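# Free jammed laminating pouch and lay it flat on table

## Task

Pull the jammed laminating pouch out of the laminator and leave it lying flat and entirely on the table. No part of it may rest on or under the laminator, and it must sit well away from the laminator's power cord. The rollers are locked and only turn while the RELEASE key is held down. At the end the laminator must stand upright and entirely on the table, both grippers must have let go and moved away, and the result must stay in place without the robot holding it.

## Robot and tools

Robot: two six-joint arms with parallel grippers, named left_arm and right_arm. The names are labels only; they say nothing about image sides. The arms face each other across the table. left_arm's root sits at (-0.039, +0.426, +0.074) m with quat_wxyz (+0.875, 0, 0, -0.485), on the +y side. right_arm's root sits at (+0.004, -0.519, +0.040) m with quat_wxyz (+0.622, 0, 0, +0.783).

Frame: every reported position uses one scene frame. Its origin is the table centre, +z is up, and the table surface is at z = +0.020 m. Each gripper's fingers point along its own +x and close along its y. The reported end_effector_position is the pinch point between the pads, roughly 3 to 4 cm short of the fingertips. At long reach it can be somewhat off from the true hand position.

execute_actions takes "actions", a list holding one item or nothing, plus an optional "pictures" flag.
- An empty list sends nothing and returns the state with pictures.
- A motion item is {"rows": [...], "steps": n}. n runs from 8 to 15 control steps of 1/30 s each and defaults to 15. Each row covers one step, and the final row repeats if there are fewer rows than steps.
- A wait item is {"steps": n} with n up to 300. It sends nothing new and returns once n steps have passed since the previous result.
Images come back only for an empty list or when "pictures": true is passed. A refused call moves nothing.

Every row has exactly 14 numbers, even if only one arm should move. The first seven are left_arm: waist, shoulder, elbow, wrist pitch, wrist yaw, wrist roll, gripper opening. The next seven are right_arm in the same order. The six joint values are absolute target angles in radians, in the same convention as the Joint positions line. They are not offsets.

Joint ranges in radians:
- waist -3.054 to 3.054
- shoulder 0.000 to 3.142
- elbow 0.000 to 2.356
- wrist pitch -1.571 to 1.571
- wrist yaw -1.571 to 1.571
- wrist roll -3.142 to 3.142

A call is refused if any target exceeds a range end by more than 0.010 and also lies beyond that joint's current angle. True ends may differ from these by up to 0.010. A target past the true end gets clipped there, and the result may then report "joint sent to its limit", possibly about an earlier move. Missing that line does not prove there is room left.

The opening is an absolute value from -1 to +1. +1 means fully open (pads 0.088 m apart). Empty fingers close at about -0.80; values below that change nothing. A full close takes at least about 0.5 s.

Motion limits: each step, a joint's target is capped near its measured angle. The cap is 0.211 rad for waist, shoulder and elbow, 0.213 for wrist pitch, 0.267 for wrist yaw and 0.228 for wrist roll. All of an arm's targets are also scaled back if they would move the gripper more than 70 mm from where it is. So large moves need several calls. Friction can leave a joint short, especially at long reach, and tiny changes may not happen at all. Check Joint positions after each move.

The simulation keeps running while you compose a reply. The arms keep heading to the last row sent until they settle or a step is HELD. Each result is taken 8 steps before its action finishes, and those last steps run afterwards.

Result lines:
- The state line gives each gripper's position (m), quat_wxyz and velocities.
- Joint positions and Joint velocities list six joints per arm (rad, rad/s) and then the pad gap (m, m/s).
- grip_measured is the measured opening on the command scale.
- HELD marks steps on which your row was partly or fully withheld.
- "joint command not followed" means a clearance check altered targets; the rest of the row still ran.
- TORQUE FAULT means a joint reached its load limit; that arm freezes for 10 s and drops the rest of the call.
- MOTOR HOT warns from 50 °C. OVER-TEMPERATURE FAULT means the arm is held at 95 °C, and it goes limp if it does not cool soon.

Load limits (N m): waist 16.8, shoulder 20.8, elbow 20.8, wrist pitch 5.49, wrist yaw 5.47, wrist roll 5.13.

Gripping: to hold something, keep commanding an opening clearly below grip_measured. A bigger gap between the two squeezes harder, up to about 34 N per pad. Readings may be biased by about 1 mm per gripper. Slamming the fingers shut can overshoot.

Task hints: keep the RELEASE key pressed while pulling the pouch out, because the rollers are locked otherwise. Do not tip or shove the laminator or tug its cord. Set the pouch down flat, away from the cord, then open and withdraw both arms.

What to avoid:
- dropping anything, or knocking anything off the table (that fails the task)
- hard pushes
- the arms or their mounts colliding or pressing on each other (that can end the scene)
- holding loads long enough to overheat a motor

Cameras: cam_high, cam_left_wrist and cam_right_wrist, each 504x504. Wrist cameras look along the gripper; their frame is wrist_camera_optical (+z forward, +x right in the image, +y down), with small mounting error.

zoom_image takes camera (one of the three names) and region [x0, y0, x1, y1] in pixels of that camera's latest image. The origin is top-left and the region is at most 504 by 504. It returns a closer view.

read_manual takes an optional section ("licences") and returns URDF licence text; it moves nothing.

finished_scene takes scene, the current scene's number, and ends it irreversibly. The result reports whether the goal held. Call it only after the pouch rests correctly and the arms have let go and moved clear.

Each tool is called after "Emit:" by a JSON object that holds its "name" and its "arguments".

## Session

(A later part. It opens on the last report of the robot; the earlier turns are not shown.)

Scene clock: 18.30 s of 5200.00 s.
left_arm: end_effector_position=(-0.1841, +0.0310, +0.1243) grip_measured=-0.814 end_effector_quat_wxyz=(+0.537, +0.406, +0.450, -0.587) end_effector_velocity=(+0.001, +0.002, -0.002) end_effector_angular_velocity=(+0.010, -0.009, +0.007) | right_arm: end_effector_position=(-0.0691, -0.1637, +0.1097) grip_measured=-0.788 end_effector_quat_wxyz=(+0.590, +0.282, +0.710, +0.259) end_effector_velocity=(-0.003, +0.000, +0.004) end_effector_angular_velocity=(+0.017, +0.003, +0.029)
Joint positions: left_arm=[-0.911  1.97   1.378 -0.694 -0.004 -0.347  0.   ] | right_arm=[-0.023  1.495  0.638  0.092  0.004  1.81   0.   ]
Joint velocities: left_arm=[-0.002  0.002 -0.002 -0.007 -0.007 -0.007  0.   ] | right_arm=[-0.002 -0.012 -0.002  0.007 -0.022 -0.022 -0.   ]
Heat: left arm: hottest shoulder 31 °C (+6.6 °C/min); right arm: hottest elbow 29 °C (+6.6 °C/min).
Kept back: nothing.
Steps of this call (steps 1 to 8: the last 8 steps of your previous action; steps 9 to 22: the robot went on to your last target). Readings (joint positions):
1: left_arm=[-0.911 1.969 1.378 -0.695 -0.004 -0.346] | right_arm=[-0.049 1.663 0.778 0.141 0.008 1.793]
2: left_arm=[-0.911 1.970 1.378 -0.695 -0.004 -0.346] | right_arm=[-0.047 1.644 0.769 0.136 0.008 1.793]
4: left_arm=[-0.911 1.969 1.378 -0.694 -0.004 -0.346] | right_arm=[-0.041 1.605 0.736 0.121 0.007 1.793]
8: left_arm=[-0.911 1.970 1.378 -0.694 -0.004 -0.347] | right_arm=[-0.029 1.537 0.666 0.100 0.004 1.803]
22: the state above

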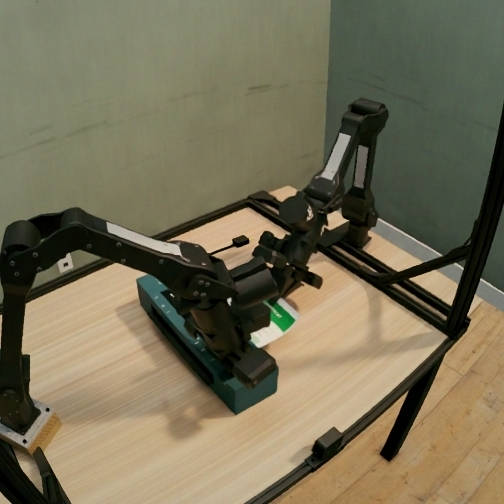

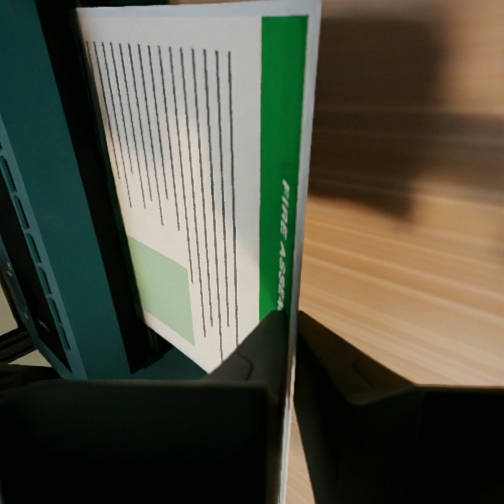

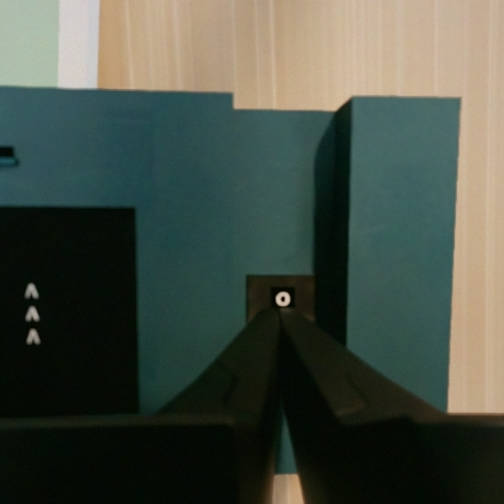

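Emit:
{"name": "execute_actions", "arguments": {"actions": [{"rows":[[-0.908,2.02,1.355,-0.675,0,-0.35,-0.85,-0.02,1.47,0.58,0.075,0,1.82,-1],[-0.908,2.02,1.355,-0.675,0,-0.35,-0.85,-0.018,1.45,0.56,0.07,0,1.82,-1],[-0.908,2.02,1.355,-0.675,0,-0.35,-0.85,-0.015,1.43,0.545,0.065,0,1.82,-1],[-0.908,2.02,1.355,-0.675,0,-0.35,-0.85,-0.012,1.41,0.53,0.06,0,1.83,-1],[-0.908,2.02,1.355,-0.675,0,-0.35,-0.85,-0.009,1.39,0.515,0.06,0,1.83,-1],[-0.908,2.02,1.355,-0.675,0,-0.35,-0.85,-0.006,1.37,0.5,0.055,0,1.83,-1],[-0.908,2.02,1.355,-0.675,0,-0.35,-0.85,-0.003,1.35,0.485,0.05,0,1.83,-1],[-0.908,2.02,1.355,-0.675,0,-0.35,-0.85,0,1.33,0.47,0.05,0,1.83,-1],[-0.908,2.02,1.355,-0.675,0,-0.35,-0.85,0.003,1.31,0.455,0.045,0,1.84,-1],[-0.908,2.02,1.355,-0.675,0,-0.35,-0.85,0.006,1.29,0.44,0.04,0,1.84,-1],[-0.908,2.02,1.355,-0.675,0,-0.35,-0.85,0.009,1.27,0.425,0.04,0,1.84,-1],[-0.908,2.02,1.355,-0.675,0,-0.35,-0.85,0.011,1.25,0.41,0.037,0,1.84,-1],[-0.908,2.02,1.355,-0.675,0,-0.35,-0.85,0.013,1.237,0.4,0.037,0,1.84,-1]],"steps":15}]}}

Emit:
{"name": "execute_actions", "arguments": {"actions": [{"rows":[[-0.908,2.02,1.355,-0.675,0,-0.35,-0.85,0.02,1.22,0.4,0,0,1.84,-1],[-0.908,2.02,1.355,-0.675,0,-0.35,-0.85,0.025,1.205,0.4,-0.03,0,1.84,-1],[-0.908,2.02,1.355,-0.675,0,-0.35,-0.85,0.03,1.19,0.4,-0.06,0,1.84,-1],[-0.908,2.02,1.355,-0.675,0,-0.35,-0.85,0.035,1.175,0.4,-0.09,0,1.84,-1],[-0.908,2.02,1.355,-0.675,0,-0.35,-0.85,0.04,1.16,0.4,-0.12,0,1.84,-1],[-0.908,2.02,1.355,-0.675,0,-0.35,-0.85,0.05,1.15,0.4,-0.15,0,1.84,-1],[-0.908,2.02,1.355,-0.675,0,-0.35,-0.85,0.055,1.14,0.4,-0.18,0,1.84,-1],[-0.908,2.02,1.355,-0.675,0,-0.35,-0.85,0.06,1.13,0.4,-0.21,0,1.84,-1],[-0.908,2.02,1.355,-0.675,0,-0.35,-0.85,0.065,1.12,0.4,-0.24,0,1.84,-1],[-0.908,2.02,1.355,-0.675,0,-0.35,-0.85,0.07,1.105,0.4,-0.27,0,1.84,-1],[-0.908,2.02,1.355,-0.675,0,-0.35,-0.85,0.08,1.09,0.4,-0.31,0,1.84,-1]],"steps":15}]}}

Emit:
{"name": "execute_actions", "arguments": {"actions": [{"steps":20}], "pictures": true}}

Scene clock: 20.03 s of 5200.00 s.
left_arm: end_effector_position=(-0.1842, +0.0280, +0.1247) grip_measured=-0.814 end_effector_quat_wxyz=(+0.539, +0.401, +0.449, -0.590) end_effector_velocity=(+0.004, -0.001, +0.001) end_effector_angular_velocity=(-0.006, -0.023, +0.002) | right_arm: end_effector_position=(-0.0695, -0.1843, +0.1106) grip_measured=-0.789 end_effector_quat_wxyz=(+0.587, +0.279, +0.714, +0.261) end_effector_velocity=(-0.010, -0.206, -0.098) end_effector_angular_velocity=(-0.343, -0.022, +0.114)
Joint positions: left_arm=[-0.908  1.971  1.377 -0.68  -0.003 -0.347  0.   ] | right_arm=[-0.011  1.409  0.569  0.077  0.001  1.816  0.   ]
Joint velocities: left_arm=[ 0.002 -0.002  0.002 -0.007 -0.022  0.007  0.   ] | right_arm=[ 0.154 -0.505 -0.618 -0.227 -0.007  0.066 -0.002]
Heat: left arm: hottest shoulder 31 °C (+6.0 °C/min); right arm: hottest elbow 29 °C (+6.0 °C/min).
Steps of this call (steps 1 to 15: the robot went on to your last target; steps 16 to 45: nothing new was sent; steps 46 to 52: the first 7 steps of this action). Readings (joint positions):
46: left_arm=[-0.911 1.970 1.378 -0.694 -0.004 -0.346] | right_arm=[-0.021 1.491 0.635 0.095 0.003 1.811]
47: left_arm=[-0.911 1.970 1.377 -0.693 -0.004 -0.347] | right_arm=[-0.021 1.485 0.628 0.099 0.003 1.811]
49: left_arm=[-0.909 1.970 1.377 -0.683 -0.003 -0.347] | right_arm=[-0.020 1.462 0.612 0.103 0.004 1.811]
52: the state above

Scene clock: 20.53 s of 5200.00 s.
left_arm: end_effector_position=(-0.1842, +0.0280, +0.1247) grip_measured=-0.814 end_effector_quat_wxyz=(+0.539, +0.401, +0.449, -0.590) end_effector_velocity=(+0.001, +0.002, -0.000) end_effector_angular_velocity=(+0.005, -0.007, +0.007) | right_arm: end_effector_position=(-0.0683, -0.2468, +0.0961) grip_measured=-0.791 end_effector_quat_wxyz=(+0.597, +0.241, +0.727, +0.237) end_effector_velocity=(-0.019, -0.125, -0.019) end_effector_angular_velocity=(-0.404, -0.085, +0.177)
Joint positions: left_arm=[-0.908  1.971  1.377 -0.68  -0.003 -0.347  0.   ] | right_arm=[ 0.032  1.188  0.417 -0.084 -0.001  1.838  0.   ]
Joint velocities: left_arm=[-0.002 -0.002 -0.002 -0.007 -0.007 -0.007  0.   ] | right_arm=[ 0.168 -0.383 -0.027 -0.769 -0.022  0.007 -0.   ]
Heat: left arm: hottest shoulder 31 °C (+5.8 °C/min); right arm: hottest elbow 29 °C (+5.8 °C/min).
Steps of this call (steps 1 to 8: the last 8 steps of your previous action; steps 9 to 15: the first 7 steps of this action). Readings (joint positions):
9: left_arm=[-0.908 1.971 1.377 -0.680 -0.003 -0.347] | right_arm=[0.007 1.267 0.430 0.038 -0.001 1.836]
10: left_arm=[-0.908 1.971 1.377 -0.680 -0.003 -0.347] | right_arm=[0.010 1.255 0.427 0.024 -0.001 1.836]
12: left_arm=[-0.908 1.971 1.377 -0.680 -0.003 -0.347] | right_arm=[0.017 1.229 0.421 -0.013 -0.001 1.836]
15: the state above

Scene clock: 21.20 s of 5200.00 s.
left_arm: end_effector_position=(-0.1842, +0.0281, +0.1246) grip_measured=-0.814 end_effector_quat_wxyz=(+0.539, +0.401, +0.449, -0.589) end_effector_velocity=(+0.001, -0.003, +0.002) end_effector_angular_velocity=(-0.017, -0.009, +0.025) | right_arm: end_effector_position=(-0.0699, -0.2828, +0.0889) grip_measured=-0.791 end_effector_quat_wxyz=(+0.619, +0.185, +0.735, +0.209) end_effector_velocity=(+0.002, -0.004, -0.002) end_effector_angular_velocity=(-0.013, -0.015, +0.004)
Joint positions: left_arm=[-0.908  1.971  1.377 -0.68  -0.003 -0.347  0.   ] | right_arm=[ 0.076  1.093  0.413 -0.301 -0.001  1.839  0.   ]
Joint velocities: left_arm=[-0.002 -0.002  0.002  0.007 -0.022 -0.022  0.   ] | right_arm=[ 0.002 -0.007 -0.002 -0.022  0.007 -0.007  0.   ]
Heat: left arm: hottest shoulder 31 °C (+5.7 °C/min); right arm: hottest elbow 29 °C (+5.7 °C/min).
Kept back: nothing.
Steps of this call (steps 1 to 8: the last 8 steps of your previous action; steps 9 to 20: the robot went on to your last target). Readings (joint positions):
1: left_arm=[-0.908 1.971 1.377 -0.680 -0.003 -0.347] | right_arm=[0.038 1.176 0.417 -0.110 -0.001 1.838]
2: left_arm=[-0.908 1.971 1.377 -0.680 -0.003 -0.347] | right_arm=[0.043 1.164 0.416 -0.137 -0.001 1.838]
4: left_arm=[-0.908 1.971 1.377 -0.680 -0.003 -0.347] | right_arm=[0.054 1.140 0.415 -0.195 -0.001 1.839]
8: left_arm=[-0.908 1.971 1.377 -0.680 -0.003 -0.347] | right_arm=[0.069 1.109 0.413 -0.265 -0.001 1.839]
20: the state above

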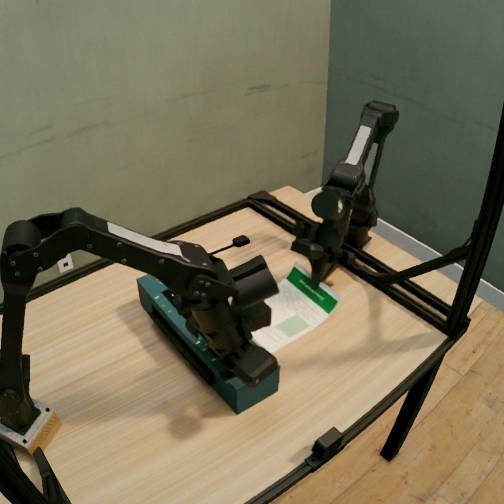

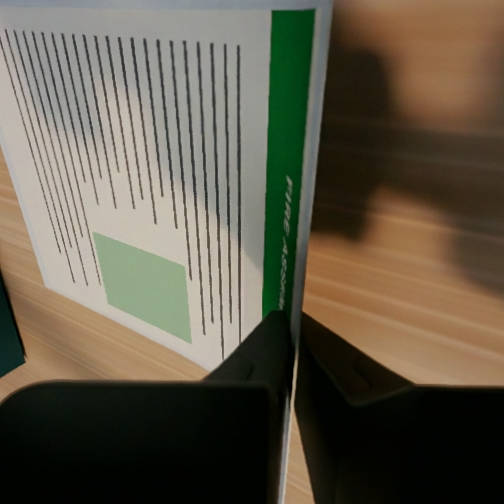

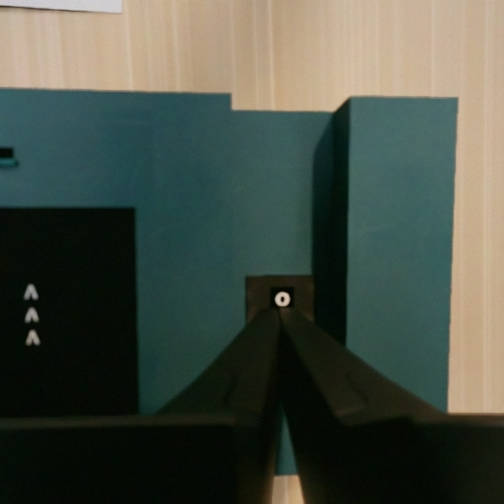

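Emit:
{"name": "execute_actions", "arguments": {"actions": [{"rows":[[-0.908,1.9,1.44,-0.78,0,-0.35,-0.85,0.08,1.09,0.4,-0.31,0,1.84,0.1]],"steps":12}]}}

Emit:
{"name": "execute_actions", "arguments": {"actions": [{"rows":[[-0.8,1.3,1.1,-0.9,0,0,-0.85,0.08,0.82,0.41,-0.59,0,1.84,0.1]],"steps":15}]}}

Emit:
{"name": "execute_actions", "arguments": {"actions": [{"rows":[[-0.7,0.8,0.7,-0.9,0,0,-0.85,0.08,0.5,0.6,-0.8,0,1.84,0.1]],"steps":15}]}}

Emit:
{"name": "execute_actions", "arguments": {"actions": [{"steps":25}], "pictures": true}}

Scene clock: 21.87 s of 5200.00 s.
left_arm: end_effector_position=(-0.1831, +0.0312, +0.1380) grip_measured=-0.814 end_effector_quat_wxyz=(+0.538, +0.404, +0.451, -0.587) end_effector_velocity=(+0.013, +0.047, +0.125) end_effector_angular_velocity=(+0.036, -0.008, -0.016) | right_arm: end_effector_position=(-0.0698, -0.2842, +0.0878) grip_measured=-0.540 end_effector_quat_wxyz=(+0.620, +0.182, +0.735, +0.207) end_effector_velocity=(+0.004, -0.015, -0.016) end_effector_angular_velocity=(-0.068, -0.019, +0.008)
Joint positions: left_arm=[-0.908  1.95   1.406 -0.74  -0.002 -0.347  0.   ] | right_arm=[ 0.077  1.093  0.411 -0.307 -0.001  1.839  0.013]
Joint velocities: left_arm=[-0.007 -0.291  0.12  -0.447  0.007  0.007  0.   ] | right_arm=[-0.002  0.002 -0.032 -0.037 -0.007 -0.007  0.172]
Heat: left arm: hottest shoulder 31 °C (+5.5 °C/min); right arm: hottest elbow 29 °C (+5.5 °C/min).
Steps of this call (steps 1 to 15: the robot went on to your last target; step 16: nothing new was sent; steps 17 to 20: the first 4 steps of this action). Readings (joint positions):
17: left_arm=[-0.908 1.965 1.385 -0.687 -0.003 -0.347] | right_arm=[0.076 1.093 0.413 -0.303 -0.001 1.839]
18: left_arm=[-0.908 1.963 1.394 -0.703 -0.003 -0.347] | right_arm=[0.077 1.093 0.413 -0.305 -0.001 1.839]
20: the state above

Scene clock: 22.37 s of 5200.00 s.
left_arm: end_effector_position=(-0.1247, +0.1015, +0.1693) grip_measured=-0.814 end_effector_quat_wxyz=(+0.497, +0.474, +0.409, -0.600) end_effector_velocity=(+0.134, +0.209, +0.167) end_effector_angular_velocity=(-0.352, -0.082, -0.443) | right_arm: end_effector_position=(-0.0604, -0.3144, +0.1072) grip_measured=+0.091 end_effector_quat_wxyz=(+0.620, +0.181, +0.735, +0.206) end_effector_velocity=(+0.022, -0.078, +0.014) end_effector_angular_velocity=(-0.128, -0.025, +0.016)
Joint positions: left_arm=[-0.815  1.657  1.184 -0.88   0.    -0.088  0.   ] | right_arm=[ 0.077  0.869  0.409 -0.532 -0.001  1.839  0.043]
Joint velocities: left_arm=[ 0.217 -1.267 -0.764 -0.183 -0.022  0.681  0.   ] | right_arm=[-0.002 -0.393 -0.002 -0.52  -0.022 -0.007  0.003]
Heat: left arm: hottest shoulder 31 °C (+5.4 °C/min); right arm: hottest elbow 29 °C (+5.4 °C/min).
Steps of this call (steps 1 to 8: the last 8 steps of your previous action; steps 9 to 15: the first 7 steps of this action). Readings (joint positions):
9: left_arm=[-0.905 1.898 1.406 -0.773 -0.001 -0.313] | right_arm=[0.077 1.066 0.409 -0.342 -0.001 1.839]
10: left_arm=[-0.893 1.869 1.374 -0.804 -0.000 -0.273] | right_arm=[0.077 1.022 0.409 -0.400 -0.001 1.839]
12: left_arm=[-0.858 1.787 1.289 -0.846 -0.000 -0.183] | right_arm=[0.077 0.935 0.408 -0.472 -0.001 1.839]
15: the state above

Scene clock: 22.87 s of 5200.00 s.
left_arm: end_effector_position=(-0.0771, +0.1925, +0.2164) grip_measured=-0.814 end_effector_quat_wxyz=(+0.551, +0.401, +0.347, -0.645) end_effector_velocity=(+0.069, +0.278, -0.128) end_effector_angular_velocity=(-0.110, +0.008, +0.097) | right_arm: end_effector_position=(-0.0568, -0.3259, +0.1971) grip_measured=+0.100 end_effector_quat_wxyz=(+0.568, +0.258, +0.728, +0.282) end_effector_velocity=(+0.017, -0.057, +0.249) end_effector_angular_velocity=(+0.768, +0.253, -0.002)
Joint positions: left_arm=[-0.717  1.051  0.835 -0.902  0.002 -0.006  0.   ] | right_arm=[ 0.077  0.574  0.57  -0.748 -0.001  1.839  0.044]
Joint velocities: left_arm=[ 0.1   -1.336 -1.189 -0.037 -0.007  0.007  0.   ] | right_arm=[-0.002 -0.764  0.418 -0.374 -0.007  0.007  0.   ]
Heat: left arm: hottest shoulder 31 °C (+5.2 °C/min); right arm: hottest elbow 29 °C (+5.2 °C/min).
Steps of this call (steps 1 to 8: the last 8 steps of your previous action; steps 9 to 15: the first 7 steps of this action). Readings (joint positions):
9: left_arm=[-0.798 1.321 1.102 -0.875 0.002 -0.011] | right_arm=[0.077 0.809 0.427 -0.620 -0.001 1.839]
10: left_arm=[-0.777 1.279 1.062 -0.881 0.002 -0.010] | right_arm=[0.077 0.774 0.448 -0.668 -0.001 1.839]
12: left_arm=[-0.739 1.185 0.967 -0.903 0.002 -0.008] | right_arm=[0.077 0.684 0.503 -0.706 -0.001 1.839]
15: the state above

Scene clock: 23.70 s of 5200.00 s.
left_arm: end_effector_position=(-0.0694, +0.2229, +0.2210) grip_measured=-0.814 end_effector_quat_wxyz=(+0.575, +0.360, +0.314, -0.664) end_effector_velocity=(+0.001, +0.002, -0.001) end_effector_angular_velocity=(+0.008, +0.005, +0.020) | right_arm: end_effector_position=(-0.0538, -0.3352, +0.2101) grip_measured=+0.100 end_effector_quat_wxyz=(+0.558, +0.271, +0.726, +0.296) end_effector_velocity=(-0.000, -0.001, +0.000) end_effector_angular_velocity=(+0.001, -0.012, +0.017)
Joint positions: left_arm=[-0.703  0.805  0.71  -0.901  0.002 -0.004  0.   ] | right_arm=[ 0.077  0.503  0.591 -0.796 -0.001  1.839  0.044]
Joint velocities: left_arm=[-0.002 -0.002 -0.002 -0.007 -0.007 -0.022  0.   ] | right_arm=[-0.002 -0.002  0.002 -0.007 -0.007 -0.022 -0.   ]
Heat: left arm: hottest shoulder 31 °C (+5.1 °C/min); right arm: hottest elbow 30 °C (+7.6 °C/min).
Kept back: nothing.
Steps of this call (steps 1 to 8: the last 8 steps of your previous action; steps 9 to 25: the robot went on to your last target). Readings (joint positions):
1: left_arm=[-0.714 1.007 0.801 -0.905 0.002 -0.006] | right_arm=[0.077 0.553 0.580 -0.758 -0.001 1.839]
2: left_arm=[-0.712 0.964 0.776 -0.905 0.002 -0.005] | right_arm=[0.077 0.540 0.585 -0.768 -0.001 1.839]
4: left_arm=[-0.709 0.895 0.748 -0.905 0.002 -0.004] | right_arm=[0.077 0.526 0.586 -0.782 -0.001 1.839]
8: left_arm=[-0.705 0.834 0.728 -0.901 0.002 -0.004] | right_arm=[0.077 0.512 0.588 -0.791 -0.001 1.839]
25: the state above

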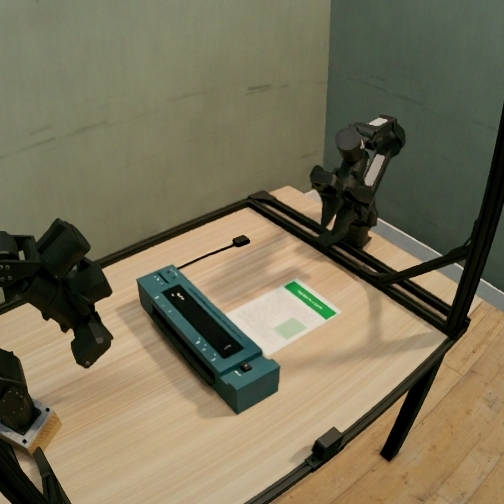

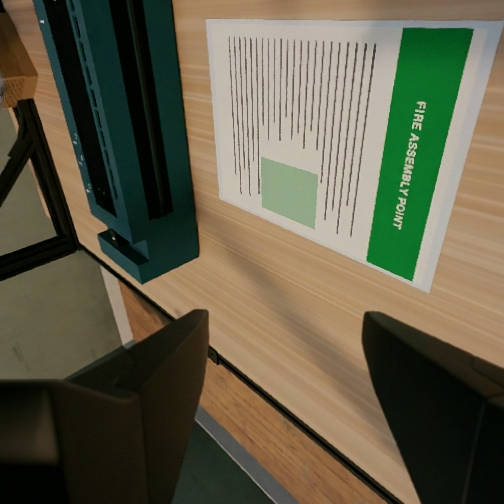

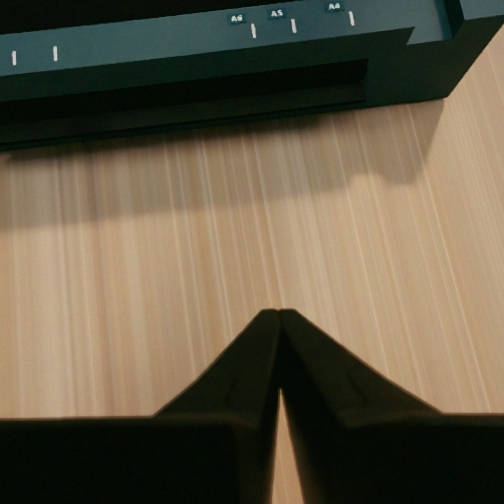

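Emit:
{"name": "finished_scene", "arguments": {"scene": 1}}

The scene is finished: the task was done.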